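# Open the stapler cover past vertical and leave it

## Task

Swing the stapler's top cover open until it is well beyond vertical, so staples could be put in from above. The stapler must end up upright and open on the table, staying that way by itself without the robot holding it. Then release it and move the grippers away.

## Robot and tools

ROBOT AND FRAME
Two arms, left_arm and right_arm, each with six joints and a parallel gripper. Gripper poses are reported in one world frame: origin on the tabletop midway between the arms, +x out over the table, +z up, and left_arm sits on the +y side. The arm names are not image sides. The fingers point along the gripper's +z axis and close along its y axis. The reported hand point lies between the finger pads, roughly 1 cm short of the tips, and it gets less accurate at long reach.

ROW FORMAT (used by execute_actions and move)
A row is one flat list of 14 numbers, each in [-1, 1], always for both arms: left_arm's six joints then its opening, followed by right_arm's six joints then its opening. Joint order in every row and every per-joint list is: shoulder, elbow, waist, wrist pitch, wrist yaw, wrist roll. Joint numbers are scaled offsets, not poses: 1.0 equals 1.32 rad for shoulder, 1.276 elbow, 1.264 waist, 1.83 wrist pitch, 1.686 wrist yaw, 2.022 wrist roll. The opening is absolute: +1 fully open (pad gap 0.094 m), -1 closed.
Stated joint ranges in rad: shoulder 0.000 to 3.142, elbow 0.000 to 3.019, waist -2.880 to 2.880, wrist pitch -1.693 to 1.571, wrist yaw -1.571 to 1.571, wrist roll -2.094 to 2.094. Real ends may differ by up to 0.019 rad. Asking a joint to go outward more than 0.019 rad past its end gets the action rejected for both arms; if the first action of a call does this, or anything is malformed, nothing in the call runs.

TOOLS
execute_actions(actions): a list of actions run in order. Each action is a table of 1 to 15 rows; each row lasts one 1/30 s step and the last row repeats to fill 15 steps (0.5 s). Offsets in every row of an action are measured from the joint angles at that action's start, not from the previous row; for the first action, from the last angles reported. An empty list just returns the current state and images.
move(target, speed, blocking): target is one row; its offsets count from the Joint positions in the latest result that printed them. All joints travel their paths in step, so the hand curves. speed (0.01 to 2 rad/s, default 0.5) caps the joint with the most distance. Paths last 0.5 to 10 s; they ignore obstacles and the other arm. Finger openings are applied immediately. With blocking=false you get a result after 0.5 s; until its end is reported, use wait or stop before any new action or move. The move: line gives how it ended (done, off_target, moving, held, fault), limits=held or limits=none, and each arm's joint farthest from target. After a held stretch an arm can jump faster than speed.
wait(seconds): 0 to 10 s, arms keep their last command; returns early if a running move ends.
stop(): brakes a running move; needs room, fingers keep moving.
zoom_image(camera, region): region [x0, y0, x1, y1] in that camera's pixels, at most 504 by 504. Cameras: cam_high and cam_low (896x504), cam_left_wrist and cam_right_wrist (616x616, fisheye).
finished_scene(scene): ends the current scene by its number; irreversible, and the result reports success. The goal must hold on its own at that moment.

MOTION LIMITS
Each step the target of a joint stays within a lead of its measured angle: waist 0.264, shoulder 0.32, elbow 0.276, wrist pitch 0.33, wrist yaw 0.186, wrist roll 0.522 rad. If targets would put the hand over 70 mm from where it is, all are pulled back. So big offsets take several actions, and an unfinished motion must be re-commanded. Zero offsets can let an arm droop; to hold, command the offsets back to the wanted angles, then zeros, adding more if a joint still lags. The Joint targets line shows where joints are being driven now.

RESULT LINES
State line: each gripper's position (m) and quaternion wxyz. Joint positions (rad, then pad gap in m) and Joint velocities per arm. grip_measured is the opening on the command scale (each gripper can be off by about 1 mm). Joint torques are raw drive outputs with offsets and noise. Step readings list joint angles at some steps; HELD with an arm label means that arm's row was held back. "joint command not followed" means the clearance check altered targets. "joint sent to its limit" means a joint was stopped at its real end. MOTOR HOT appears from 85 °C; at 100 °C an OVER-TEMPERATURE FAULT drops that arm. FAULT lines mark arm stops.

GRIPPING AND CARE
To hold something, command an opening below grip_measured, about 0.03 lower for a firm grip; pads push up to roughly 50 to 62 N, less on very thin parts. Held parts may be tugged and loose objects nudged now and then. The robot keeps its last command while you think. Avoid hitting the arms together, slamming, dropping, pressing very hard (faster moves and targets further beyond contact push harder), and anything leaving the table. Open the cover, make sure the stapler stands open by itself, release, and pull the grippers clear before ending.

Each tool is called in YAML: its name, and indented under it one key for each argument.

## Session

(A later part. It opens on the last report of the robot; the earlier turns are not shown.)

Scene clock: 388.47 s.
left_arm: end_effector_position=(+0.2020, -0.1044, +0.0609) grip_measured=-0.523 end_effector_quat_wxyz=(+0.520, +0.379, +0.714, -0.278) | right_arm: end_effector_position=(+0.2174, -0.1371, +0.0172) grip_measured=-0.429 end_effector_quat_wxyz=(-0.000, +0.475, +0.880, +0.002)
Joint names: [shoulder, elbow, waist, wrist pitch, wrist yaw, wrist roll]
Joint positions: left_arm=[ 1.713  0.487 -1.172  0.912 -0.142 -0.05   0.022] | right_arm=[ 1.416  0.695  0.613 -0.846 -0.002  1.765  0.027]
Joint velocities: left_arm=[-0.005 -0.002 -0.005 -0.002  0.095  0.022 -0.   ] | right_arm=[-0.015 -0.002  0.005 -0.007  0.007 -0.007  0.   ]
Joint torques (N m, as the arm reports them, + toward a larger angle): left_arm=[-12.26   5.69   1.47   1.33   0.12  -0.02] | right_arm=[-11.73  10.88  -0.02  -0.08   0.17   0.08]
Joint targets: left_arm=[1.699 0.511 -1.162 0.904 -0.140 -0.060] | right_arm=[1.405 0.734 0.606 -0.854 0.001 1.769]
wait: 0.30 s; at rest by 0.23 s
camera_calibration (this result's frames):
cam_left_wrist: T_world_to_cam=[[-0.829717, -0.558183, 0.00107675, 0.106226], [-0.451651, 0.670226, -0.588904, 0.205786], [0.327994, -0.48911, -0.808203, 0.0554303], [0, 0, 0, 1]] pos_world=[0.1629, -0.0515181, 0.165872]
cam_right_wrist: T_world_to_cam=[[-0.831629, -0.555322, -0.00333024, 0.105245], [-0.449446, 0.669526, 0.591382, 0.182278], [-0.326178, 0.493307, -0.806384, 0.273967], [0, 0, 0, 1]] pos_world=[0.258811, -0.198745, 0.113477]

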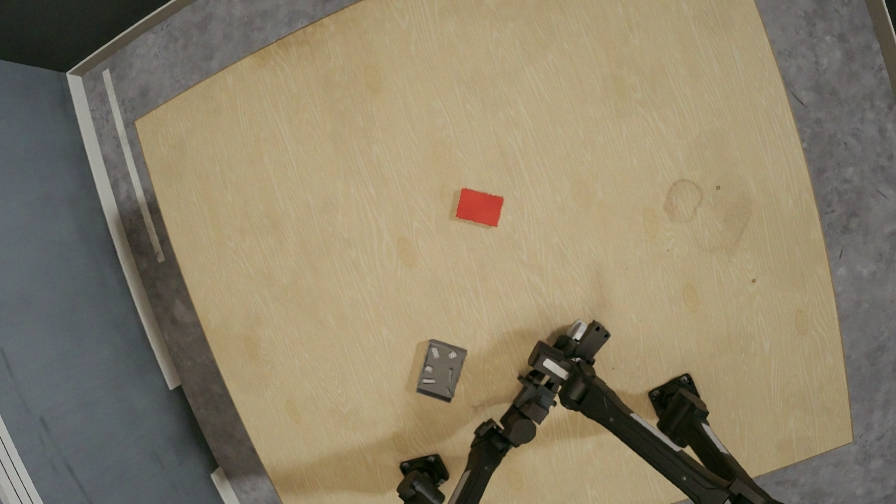

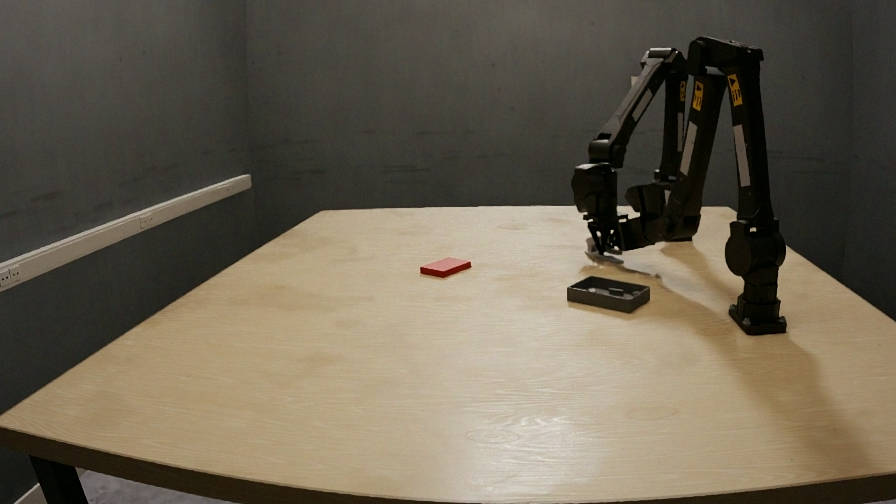

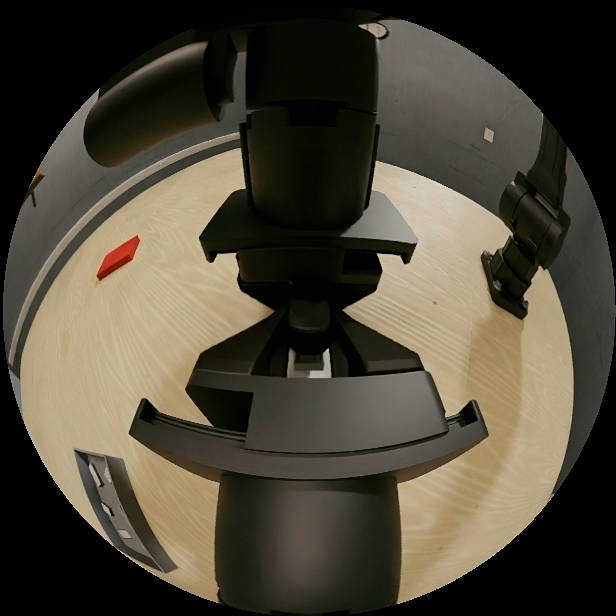

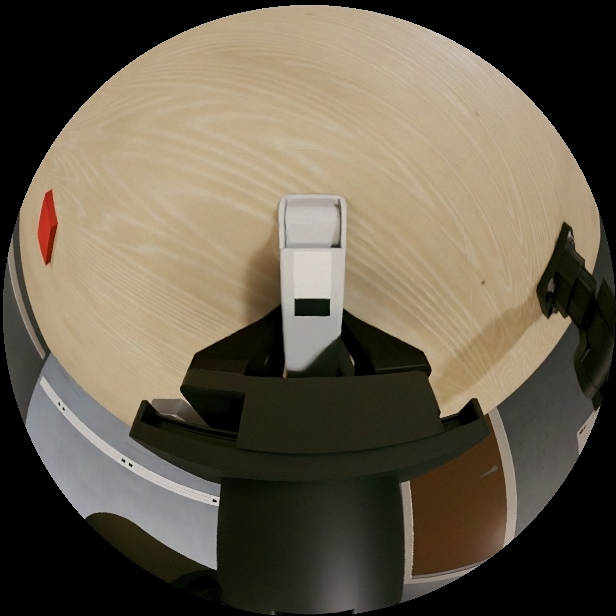

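move:
  target: [-0.0106, 0.0188, 0.0079, -0.0044, 0.0012, -0.005, -0.555, -0.1225, 0.1106, -0.0055, -0.1430, 0.0018, 0.002, 0.0]
  speed: 0.2

Scene clock: 399.00 s.
left_arm: end_effector_position=(+0.2020, -0.1044, +0.0609) grip_measured=-0.523 end_effector_quat_wxyz=(+0.520, +0.379, +0.714, -0.278) | right_arm: end_effector_position=(+0.2140, -0.1404, +0.0944) grip_measured=-0.002 end_effector_quat_wxyz=(-0.000, +0.475, +0.880, +0.003)
Joint names: [shoulder, elbow, waist, wrist pitch, wrist yaw, wrist roll]
Joint positions: left_arm=[ 1.713  0.487 -1.172  0.912 -0.142 -0.05   0.022] | right_arm=[ 1.262  0.796  0.613 -1.099 -0.002  1.765  0.047]
Joint velocities: left_arm=[-0.024 -0.007 -0.015  0.012 -0.007 -0.066  0.   ] | right_arm=[-0.005  0.012 -0.005  0.007 -0.051 -0.007 -0.   ]
Joint torques (N m, as the arm reports them, + toward a larger angle): left_arm=[-12.15   5.72   1.46   1.34   0.07  -0.01] | right_arm=[-10.4   12.59   0.06  -0.09   0.2    0.08]
Joint targets: left_arm=[1.699 0.511 -1.162 0.904 -0.140 -0.060] | right_arm=[1.255 0.837 0.606 -1.107 0.001 1.769]
move: off_target (left_arm, right_arm); limits=none; left_arm: farthest joint: the elbow, 0.024 radians from its target (0.024 radians at the start); right_arm: farthest joint: the elbow, 0.040 radians from its target (0.141 radians at the start)
camera_calibration (this result's frames):
cam_left_wrist: T_world_to_cam=[[-0.829717, -0.558183, 0.00107675, 0.106226], [-0.451651, 0.670226, -0.588904, 0.205786], [0.327994, -0.48911, -0.808203, 0.0554303], [0, 0, 0, 1]] pos_world=[0.1629, -0.0515181, 0.165872]
cam_right_wrist: T_world_to_cam=[[-0.831627, -0.55532, -0.00407999, 0.100899], [-0.449768, 0.66921, 0.591495, 0.137364], [-0.325739, 0.493738, -0.806299, 0.336676], [0, 0, 0, 1]] pos_world=[0.25536, -0.202124, 0.190623]

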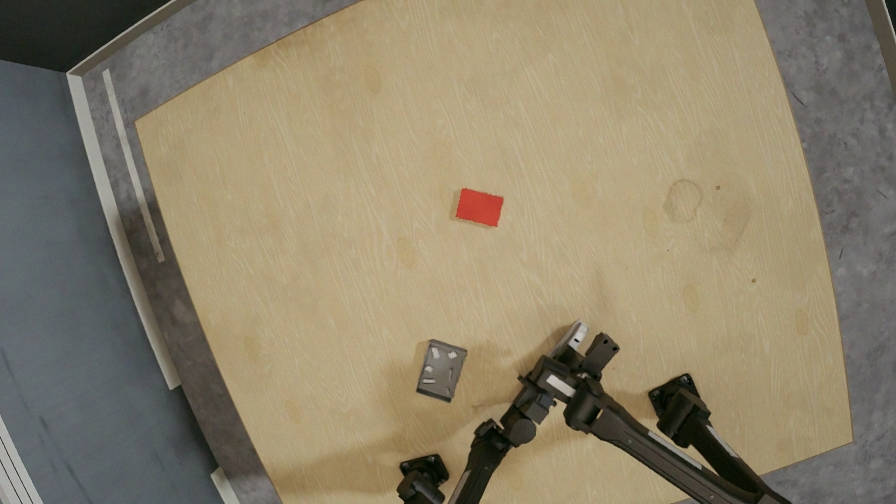

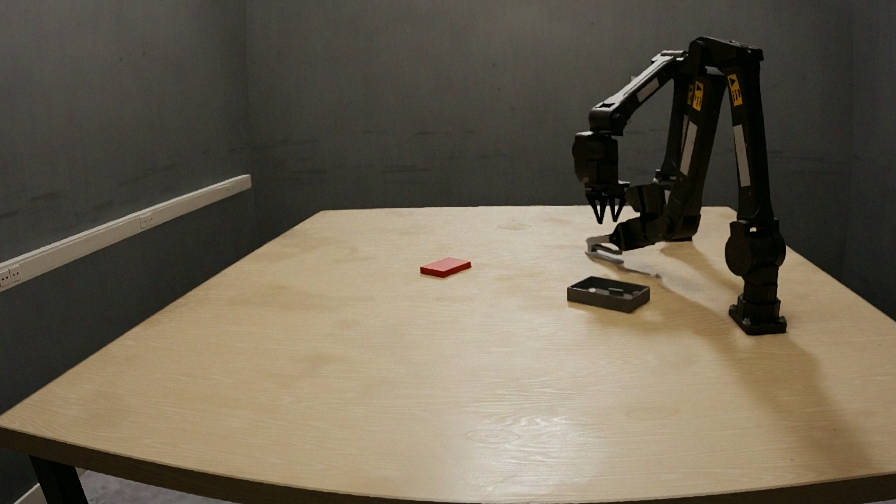

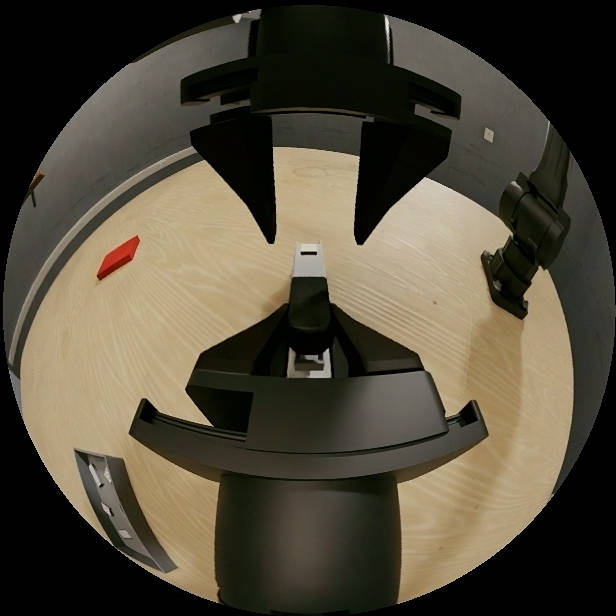

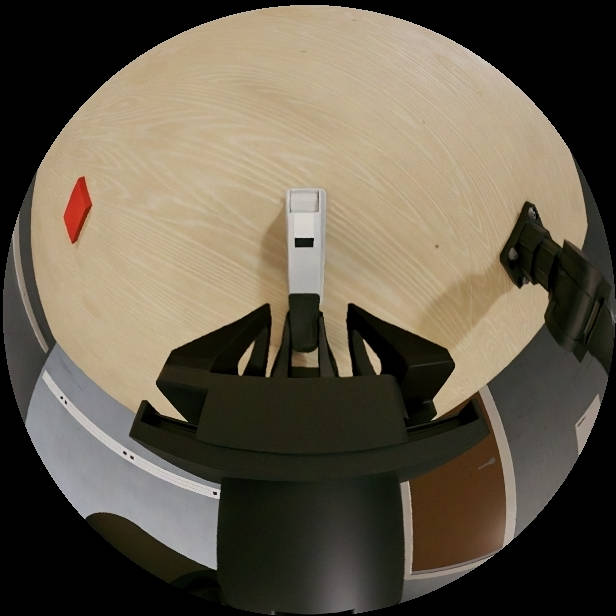

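move:
  target: [-0.0106, 0.0188, 0.0079, -0.0044, 0.0012, -0.005, -0.555, -0.8383, -0.4426, -0.1068, 0.0182, 0.0012, -0.8773, 0.0]
  speed: 0.6

Scene clock: 419.00 s.
left_arm: end_effector_position=(+0.2020, -0.1044, +0.0609) grip_measured=-0.523 end_effector_quat_wxyz=(+0.520, +0.379, +0.714, -0.278) | right_arm: end_effector_position=(+0.1268, -0.2562, +0.0799) grip_measured=-0.001 end_effector_quat_wxyz=(+0.263, -0.306, +0.910, +0.089)
Joint names: [shoulder, elbow, waist, wrist pitch, wrist yaw, wrist roll]
Joint positions: left_arm=[ 1.713  0.487 -1.172  0.912 -0.142 -0.05   0.022] | right_arm=[ 0.166  0.238  0.487 -1.079 -0.002 -0.     0.047]
Joint velocities: left_arm=[-0.015 -0.007 -0.005  0.002 -0.022  0.007 -0.   ] | right_arm=[ 0.005 -0.007 -0.005  0.002  0.007 -0.037 -0.   ]
Joint torques (N m, as the arm reports them, + toward a larger angle): left_arm=[-12.45   5.69   1.51   1.39   0.07  -0.02] | right_arm=[ 2.62 10.26 -0.08  1.71  0.05 -0.04]
Joint targets: left_arm=[1.699 0.511 -1.162 0.904 -0.140 -0.060] | right_arm=[0.156 0.231 0.478 -1.066 0.000 -0.009]
move: off_target (left_arm); limits=none; left_arm: farthest joint: the elbow, 0.024 radians from its target (0.024 radians at the start); right_arm: farthest joint: the wrist pitch, 0.013 radians from its target (0.034 radians at the start)
camera_calibration (this result's frames):
cam_left_wrist: T_world_to_cam=[[-0.829717, -0.558183, 0.00107675, 0.106226], [-0.451651, 0.670226, -0.588904, 0.205786], [0.327994, -0.48911, -0.808203, 0.0554303], [0, 0, 0, 1]] pos_world=[0.1629, -0.0515181, 0.165872]
cam_right_wrist: T_world_to_cam=[[0.610299, -0.792163, 0.00357239, -0.280011], [-0.790566, -0.60877, 0.0663605, -0.0580451], [-0.0503935, -0.043324, -0.997789, 0.196549], [0, 0, 0, 1]] pos_world=[0.134907, -0.248635, 0.200966]

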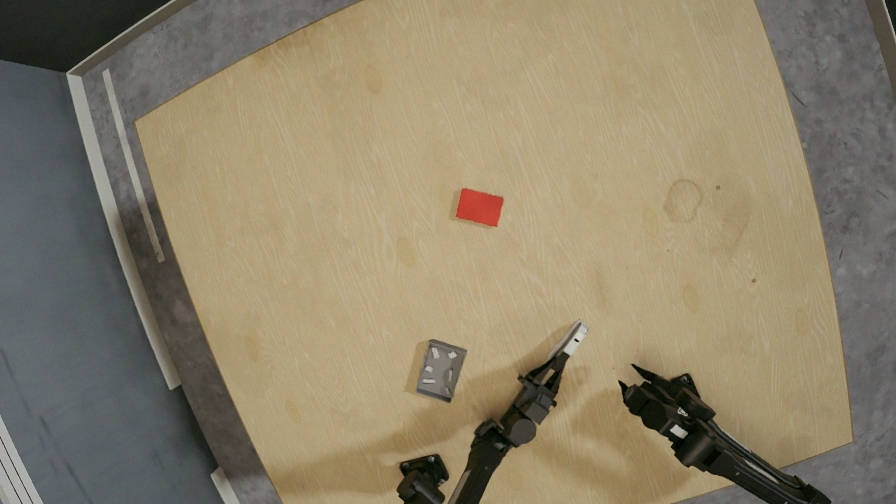

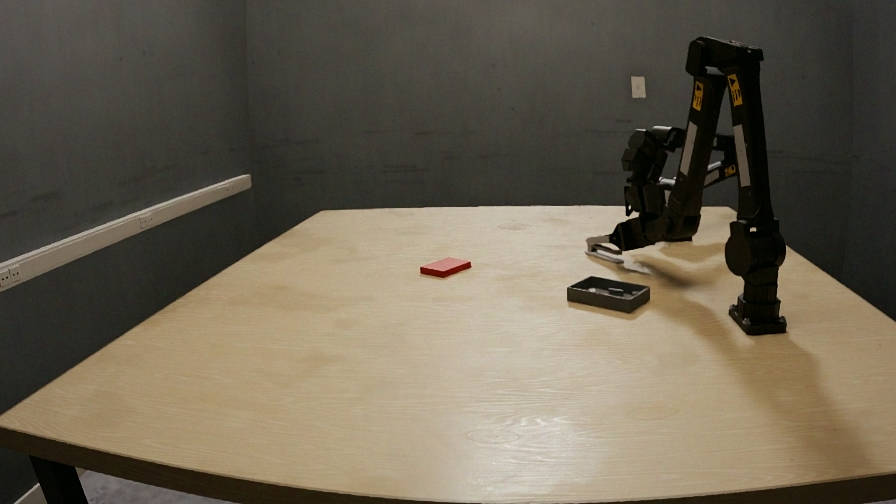

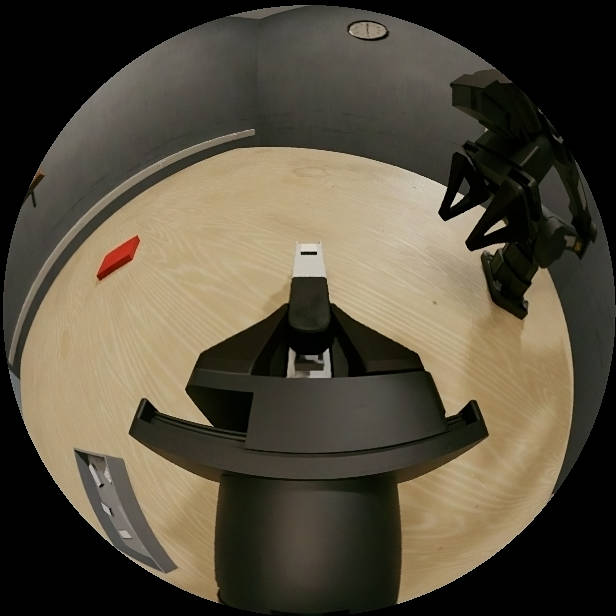

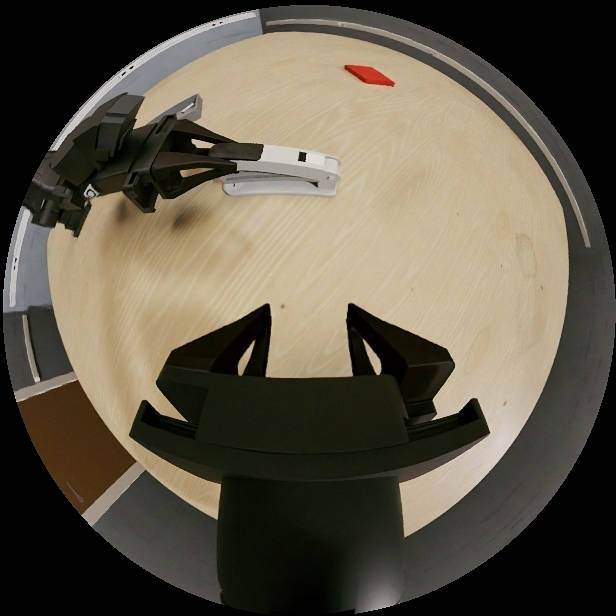

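zoom_image:
  camera: "cam_right_wrist"
  region: [190, 120, 370, 220]

Region (190, 120, 370, 220) of cam_right_wrist's 616x616 image, scaled by 2.800, with more detail than that image has.

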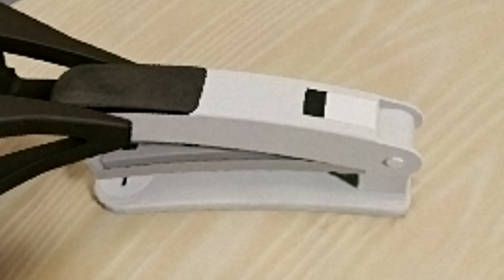

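execute_actions:
  actions:
    - [[-0.0179,0.0219,0.0081,-0.0049,0.0023,-0.0058,-0.555,0,0.008,0,0.0016,0,0,0],[-0.0252,0.0249,0.0084,-0.0111,0.0028,-0.0062,-0.555,0,0.008,0,0.0016,0,0,0],[-0.0325,0.0279,0.0086,-0.0234,0.0033,-0.0066,-0.555,0,0.008,0,0.0016,0,0,0],[-0.0398,0.0310,0.0089,-0.0357,0.0037,-0.0069,-0.555,0,0.008,0,0.0016,0,0,0],[-0.0471,0.0340,0.0091,-0.0480,0.0042,-0.0073,-0.555,0,0.008,0,0.0016,0,0,0],[-0.0544,0.0371,0.0093,-0.0603,0.0047,-0.0077,-0.555,0,0.008,0,0.0016,0,0,0],[-0.0617,0.0401,0.0096,-0.0726,0.0052,-0.0081,-0.555,0,0.008,0,0.0016,0,0,0],[-0.0690,0.0431,0.0098,-0.0849,0.0057,-0.0084,-0.555,0,0.008,0,0.0016,0,0,0],[-0.0763,0.0462,0.0100,-0.0972,0.0062,-0.0088,-0.555,0,0.008,0,0.0016,0,0,0],[-0.0836,0.0492,0.0103,-0.1095,0.0067,-0.0092,-0.555,0,0.008,0,0.0016,0,0,0],[-0.0836,0.0492,0.0103,-0.1218,0.0067,-0.0092,-0.555,0,0.008,0,0.0016,0,0,0],[-0.0836,0.0492,0.0103,-0.1279,0.0067,-0.0092,-0.555,0,0.008,0,0.0016,0,0,0]]
    - [[-0.0158,0.0261,0.0082,-0.0049,0.0023,-0.0059,-0.555,0,0.008,0,0.0016,0,0,0],[-0.0210,0.0302,0.0086,-0.0105,0.0029,-0.0064,-0.555,0,0.008,0,0.0016,0,0,0],[-0.0262,0.0343,0.0089,-0.0216,0.0034,-0.0069,-0.555,0,0.008,0,0.0016,0,0,0],[-0.0315,0.0384,0.0092,-0.0328,0.0040,-0.0073,-0.555,0,0.008,0,0.0016,0,0,0],[-0.0367,0.0425,0.0095,-0.0439,0.0045,-0.0078,-0.555,0,0.008,0,0.0016,0,0,0],[-0.0419,0.0466,0.0099,-0.0550,0.0051,-0.0083,-0.555,0,0.008,0,0.0016,0,0,0],[-0.0471,0.0507,0.0102,-0.0662,0.0056,-0.0087,-0.555,0,0.008,0,0.0016,0,0,0],[-0.0523,0.0549,0.0105,-0.0773,0.0061,-0.0092,-0.555,0,0.008,0,0.0016,0,0,0],[-0.0575,0.0590,0.0108,-0.0884,0.0067,-0.0097,-0.555,0,0.008,0,0.0016,0,0,0],[-0.0627,0.0631,0.0112,-0.0996,0.0072,-0.0101,-0.555,0,0.008,0,0.0016,0,0,0],[-0.0627,0.0631,0.0112,-0.1107,0.0072,-0.0101,-0.555,0,0.008,0,0.0016,0,0,0],[-0.0627,0.0631,0.0112,-0.1163,0.0072,-0.0101,-0.555,0,0.008,0,0.0016,0,0,0]]
    - [[-0.0140,0.0309,0.0083,-0.0049,0.0024,-0.0058,-0.555,0,0.008,0,0.0016,0,0,0],[-0.0173,0.0359,0.0086,-0.0101,0.0030,-0.0062,-0.555,0,0.008,0,0.0016,0,0,0],[-0.0207,0.0409,0.0090,-0.0206,0.0036,-0.0066,-0.555,0,0.008,0,0.0016,0,0,0],[-0.0241,0.0459,0.0094,-0.0310,0.0042,-0.0070,-0.555,0,0.008,0,0.0016,0,0,0],[-0.0274,0.0509,0.0097,-0.0414,0.0048,-0.0074,-0.555,0,0.008,0,0.0016,0,0,0],[-0.0308,0.0559,0.0101,-0.0518,0.0054,-0.0078,-0.555,0,0.008,0,0.0016,0,0,0],[-0.0342,0.0609,0.0105,-0.0622,0.0060,-0.0082,-0.555,0,0.008,0,0.0016,0,0,0],[-0.0375,0.0659,0.0108,-0.0727,0.0066,-0.0086,-0.555,0,0.008,0,0.0016,0,0,0],[-0.0409,0.0709,0.0112,-0.0831,0.0072,-0.0090,-0.555,0,0.008,0,0.0016,0,0,0],[-0.0443,0.0759,0.0116,-0.0935,0.0078,-0.0094,-0.555,0,0.008,0,0.0016,0,0,0],[-0.0443,0.0759,0.0116,-0.1039,0.0078,-0.0094,-0.555,0,0.008,0,0.0016,0,0,0],[-0.0443,0.0759,0.0116,-0.1091,0.0078,-0.0094,-0.555,0,0.008,0,0.0016,0,0,0]]

wait:
  seconds: 0.3

Scene clock: 540.50 s.
left_arm: end_effector_position=(+0.2026, -0.1078, +0.0850) grip_measured=-0.523 end_effector_quat_wxyz=(+0.426, +0.413, +0.771, -0.229) | right_arm: end_effector_position=(+0.1268, -0.2562, +0.0799) grip_measured=-0.001 end_effector_quat_wxyz=(+0.264, -0.307, +0.910, +0.089)
Joint names: [shoulder, elbow, waist, wrist pitch, wrist yaw, wrist roll]
Joint positions: left_arm=[ 1.495  0.604 -1.165  0.327 -0.116 -0.075  0.022] | right_arm=[ 0.166  0.238  0.487 -1.079 -0.002 -0.001  0.047]
Joint velocities: left_arm=[-0.015  0.022 -0.015 -0.085 -0.051 -0.022 -0.   ] | right_arm=[ 0.005 -0.017 -0.005  0.002 -0.037 -0.007 -0.   ]
Joint torques (N m, as the arm reports them, + toward a larger angle): left_arm=[-11.83   9.24   1.49   1.03   0.16  -0.01] | right_arm=[ 3.58 11.89  0.65  1.36 -0.04  0.03]
Joint targets: left_arm=[1.483 0.648 -1.154 0.306 -0.112 -0.086] | right_arm=[0.166 0.249 0.487 -1.076 -0.002 -0.001]
Step readings (joint positions; steps 1 to 15: 1st action; 16 to 30: 2nd action; 31 to 45: 3rd action):
0: left_arm=[1.713 0.487 -1.172 0.912 -0.142 -0.050] | right_arm=[0.166 0.238 0.487 -1.079 -0.002 -0.001]
1: left_arm=[1.712 0.487 -1.172 0.912 -0.142 -0.050] | right_arm=[0.166 0.238 0.487 -1.079 -0.002 -0.001]
2: left_arm=[1.711 0.487 -1.172 0.911 -0.142 -0.051] | right_arm=[0.166 0.238 0.487 -1.079 -0.002 -0.001]
4: left_arm=[1.701 0.488 -1.172 0.891 -0.141 -0.052] | right_arm=[0.166 0.238 0.487 -1.079 -0.002 -0.001]
8: left_arm=[1.660 0.496 -1.172 0.810 -0.137 -0.054] | right_arm=[0.166 0.238 0.487 -1.079 -0.002 -0.001]
15: left_arm=[1.613 0.512 -1.171 0.698 -0.134 -0.058] | right_arm=[0.166 0.238 0.487 -1.079 -0.002 -0.001]
16: left_arm=[1.612 0.512 -1.171 0.698 -0.134 -0.058] | right_arm=[0.166 0.238 0.487 -1.079 -0.002 -0.001]
17: left_arm=[1.610 0.512 -1.171 0.697 -0.133 -0.058] | right_arm=[0.166 0.238 0.487 -1.079 -0.002 -0.001]
19: left_arm=[1.603 0.514 -1.171 0.680 -0.132 -0.060] | right_arm=[0.166 0.238 0.487 -1.079 -0.002 -0.001]
23: left_arm=[1.575 0.528 -1.170 0.608 -0.128 -0.063] | right_arm=[0.166 0.238 0.487 -1.079 -0.002 -0.001]
30: left_arm=[1.542 0.551 -1.168 0.506 -0.125 -0.067] | right_arm=[0.166 0.238 0.487 -1.079 -0.002 -0.001]
31: left_arm=[1.541 0.552 -1.168 0.505 -0.125 -0.067] | right_arm=[0.166 0.238 0.487 -1.079 -0.002 -0.001]
32: left_arm=[1.540 0.552 -1.168 0.504 -0.124 -0.067] | right_arm=[0.166 0.238 0.487 -1.079 -0.002 -0.001]
34: left_arm=[1.536 0.555 -1.168 0.490 -0.123 -0.068] | right_arm=[0.166 0.238 0.487 -1.079 -0.002 -0.001]
38: left_arm=[1.517 0.574 -1.167 0.423 -0.119 -0.071] | right_arm=[0.166 0.238 0.487 -1.079 -0.002 -0.001]
45: Joint positions above
camera_calibration (this result's frames):
cam_left_wrist: T_world_to_cam=[[-0.833267, -0.55287, -0.000834783, 0.106296], [-0.513246, 0.774107, -0.37059, 0.227655], [0.205534, -0.308372, -0.928796, 0.127649], [0, 0, 0, 1]] pos_world=[0.17918, -0.0780987, 0.203015]
cam_right_wrist: T_world_to_cam=[[0.610809, -0.791768, 0.00398018, -0.280007], [-0.79019, -0.609258, 0.0663624, -0.0582179], [-0.0501186, -0.0436798, -0.997788, 0.196422], [0, 0, 0, 1]] pos_world=[0.134872, -0.24859, 0.200966]

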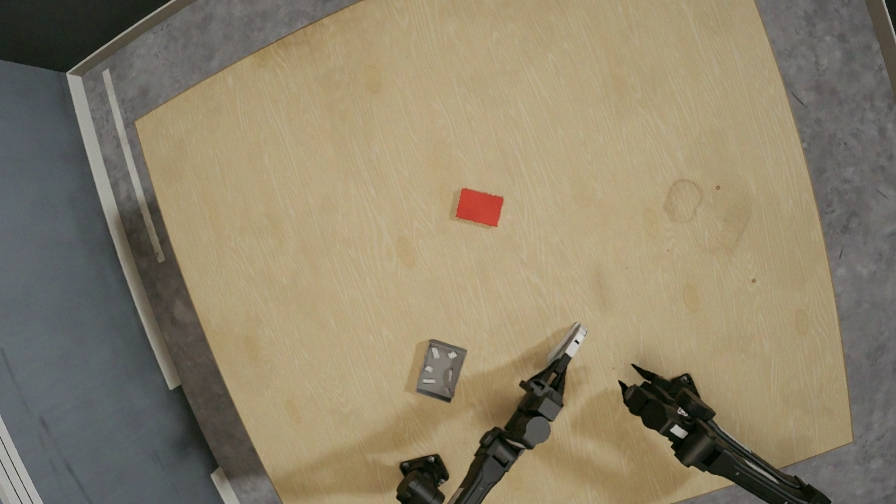

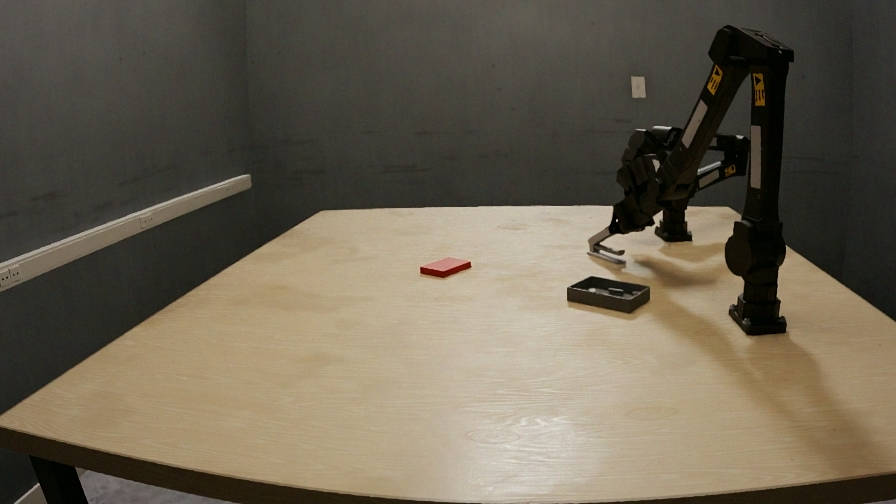

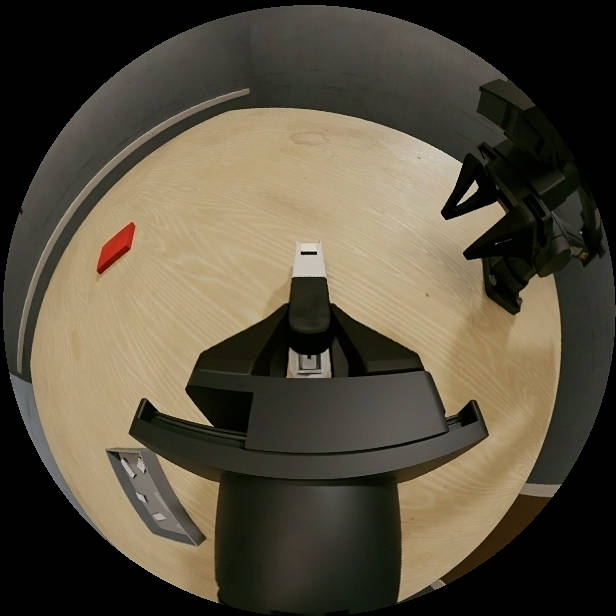

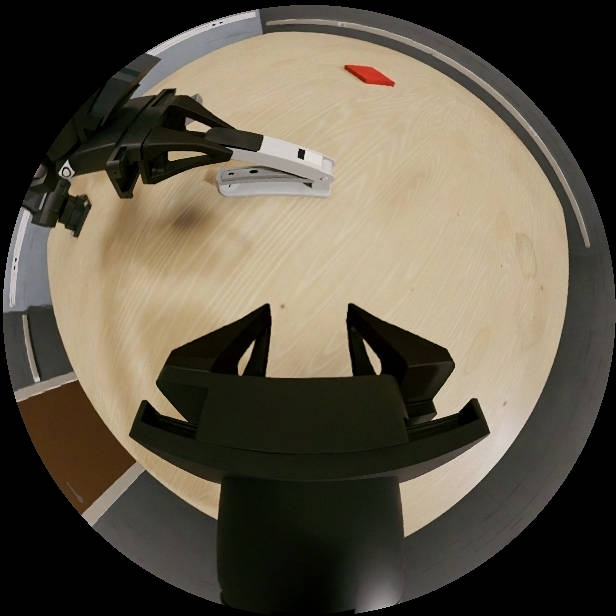

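Scene clock: 540.80 s.
left_arm: end_effector_position=(+0.2026, -0.1078, +0.0851) grip_measured=-0.523 end_effector_quat_wxyz=(+0.426, +0.413, +0.772, -0.229) | right_arm: end_effector_position=(+0.1268, -0.2562, +0.0799) grip_measured=-0.001 end_effector_quat_wxyz=(+0.264, -0.307, +0.910, +0.089)
Joint names: [shoulder, elbow, waist, wrist pitch, wrist yaw, wrist roll]
Joint positions: left_arm=[ 1.495  0.604 -1.165  0.325 -0.115 -0.076  0.022] | right_arm=[ 0.166  0.238  0.487 -1.079 -0.002 -0.001  0.047]
Joint velocities: left_arm=[-0.005  0.002 -0.015 -0.017  0.037 -0.007 -0.   ] | right_arm=[-0.015 -0.017  0.005  0.007 -0.007  0.022 -0.   ]
Joint torques (N m, as the arm reports them, + toward a larger angle): left_arm=[-11.68   9.35   1.37   0.91   0.15  -0.02] | right_arm=[ 3.58 11.88  0.65  1.34 -0.04  0.03]
Joint targets: left_arm=[1.483 0.648 -1.154 0.306 -0.111 -0.086] | right_arm=[0.166 0.249 0.487 -1.076 -0.002 -0.001]
wait: 0.30 s; at rest by 0.20 s
camera_calibration (this result's frames):
cam_left_wrist: T_world_to_cam=[[-0.833334, -0.55277, -0.000465997, 0.106217], [-0.513505, 0.774451, -0.36951, 0.227709], [0.204615, -0.307686, -0.929227, 0.127976], [0, 0, 0, 1]] pos_world=[0.179259, -0.0782596, 0.203109]
cam_right_wrist: T_world_to_cam=[[0.610809, -0.791768, 0.00398018, -0.280007], [-0.79019, -0.609258, 0.0663624, -0.0582179], [-0.0501186, -0.0436798, -0.997788, 0.196422], [0, 0, 0, 1]] pos_world=[0.134872, -0.24859, 0.200966]

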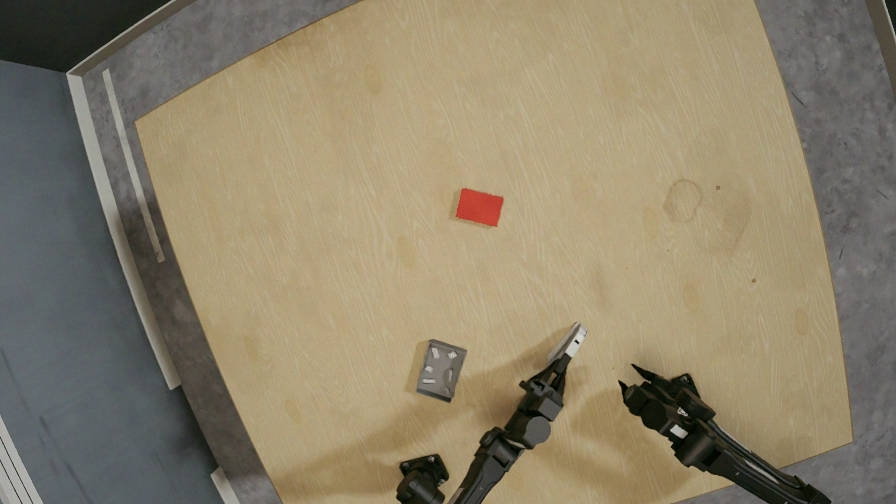

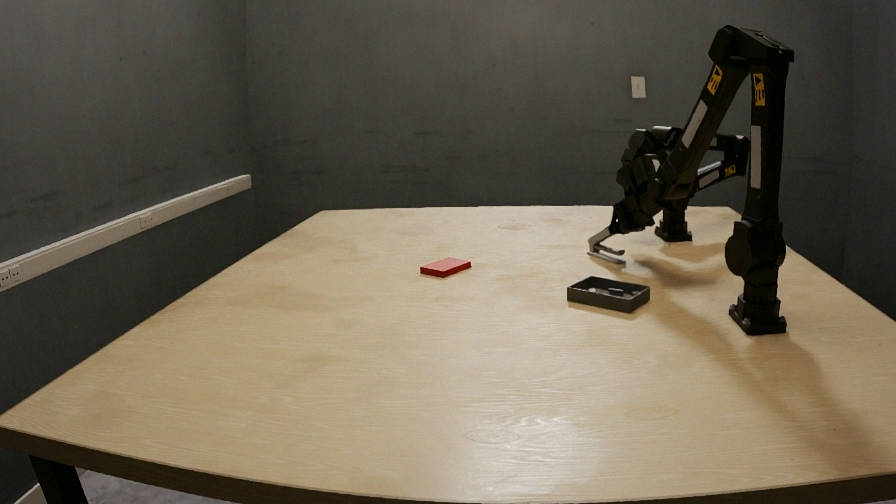

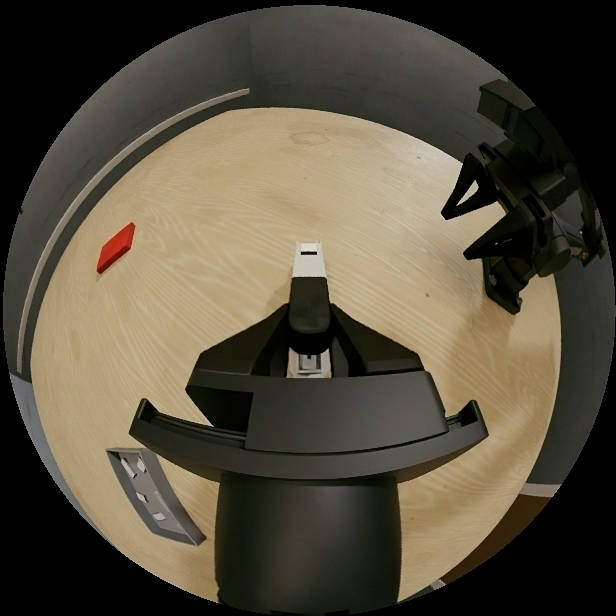

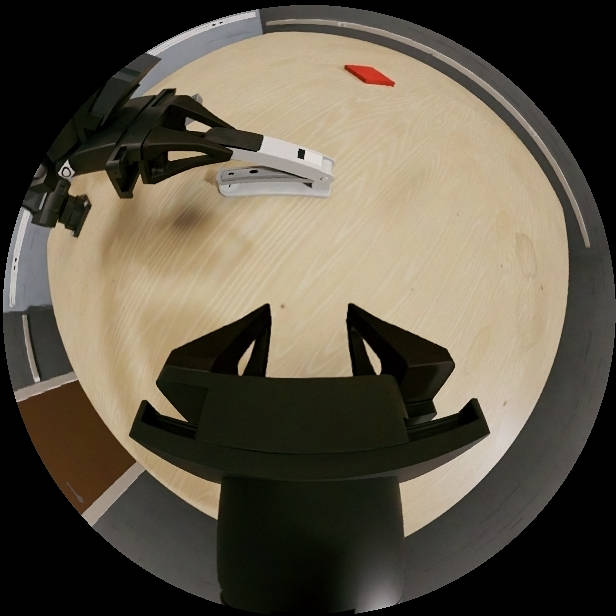

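execute_actions:
  actions: []

Scene clock: 553.13 s.
left_arm: end_effector_position=(+0.2026, -0.1078, +0.0851) grip_measured=-0.523 end_effector_quat_wxyz=(+0.426, +0.413, +0.772, -0.229) | right_arm: end_effector_position=(+0.1268, -0.2562, +0.0799) grip_measured=-0.001 end_effector_quat_wxyz=(+0.264, -0.307, +0.910, +0.089)
Joint names: [shoulder, elbow, waist, wrist pitch, wrist yaw, wrist roll]
Joint positions: left_arm=[ 1.495  0.604 -1.165  0.325 -0.115 -0.076  0.022] | right_arm=[ 0.166  0.238  0.487 -1.079 -0.002 -0.001  0.047]
Joint velocities: left_arm=[-0.015 -0.012 -0.015 -0.007 -0.037 -0.022  0.001] | right_arm=[ 0.015 -0.002  0.015  0.002 -0.007 -0.022 -0.001]
Joint torques (N m, as the arm reports them, + toward a larger angle): left_arm=[-11.7    9.34   1.29   0.9    0.15  -0.01] | right_arm=[ 3.56 11.89  0.62  1.35 -0.04  0.04]
Joint targets: left_arm=[1.483 0.648 -1.154 0.306 -0.111 -0.086] | right_arm=[0.166 0.249 0.487 -1.076 -0.002 -0.001]
camera_calibration (this result's frames):
cam_left_wrist: T_world_to_cam=[[-0.833334, -0.55277, -0.000465997, 0.106217], [-0.513505, 0.774451, -0.36951, 0.227709], [0.204615, -0.307686, -0.929227, 0.127976], [0, 0, 0, 1]] pos_world=[0.179259, -0.0782596, 0.203109]
cam_right_wrist: T_world_to_cam=[[0.610809, -0.791768, 0.00398018, -0.280007], [-0.79019, -0.609258, 0.0663624, -0.0582179], [-0.0501186, -0.0436798, -0.997788, 0.196422], [0, 0, 0, 1]] pos_world=[0.134872, -0.24859, 0.200966]

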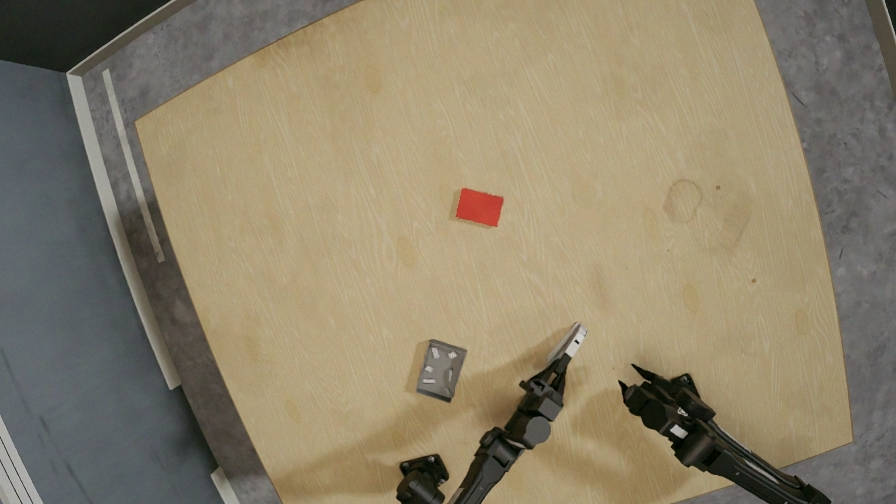

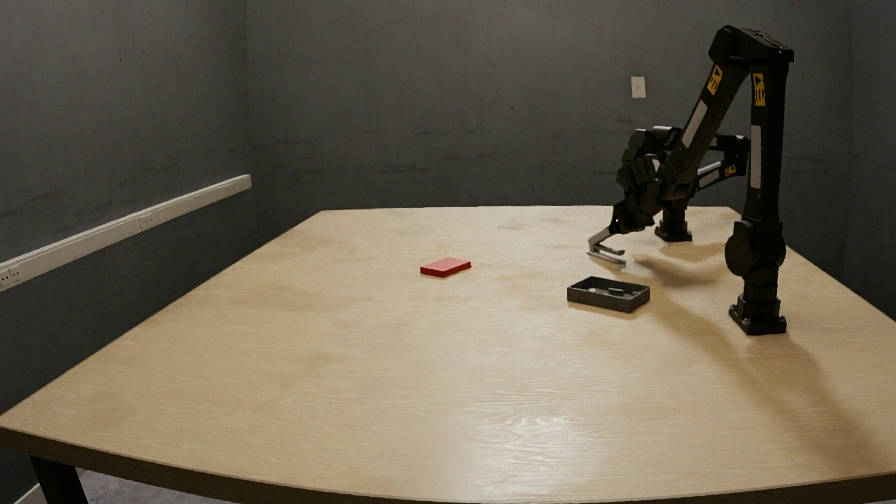

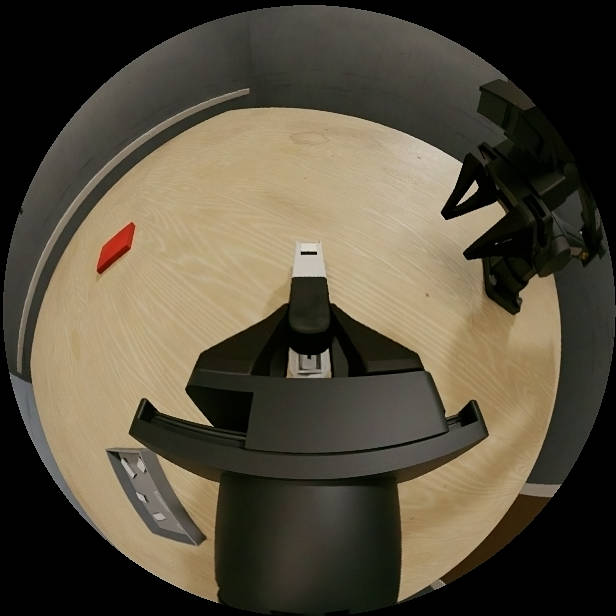

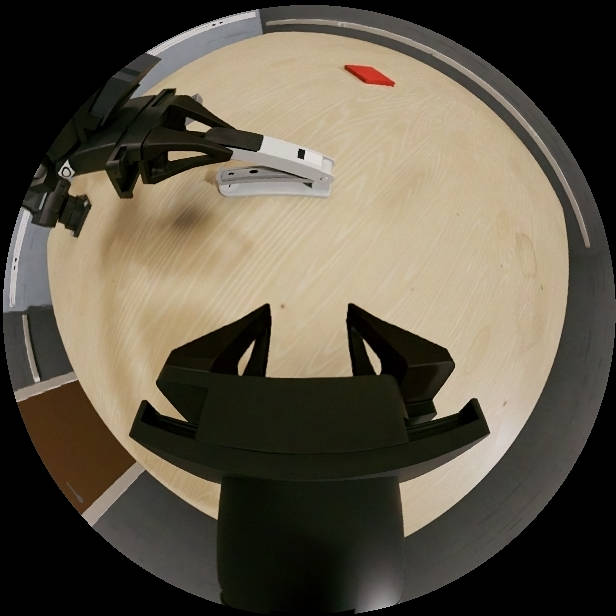

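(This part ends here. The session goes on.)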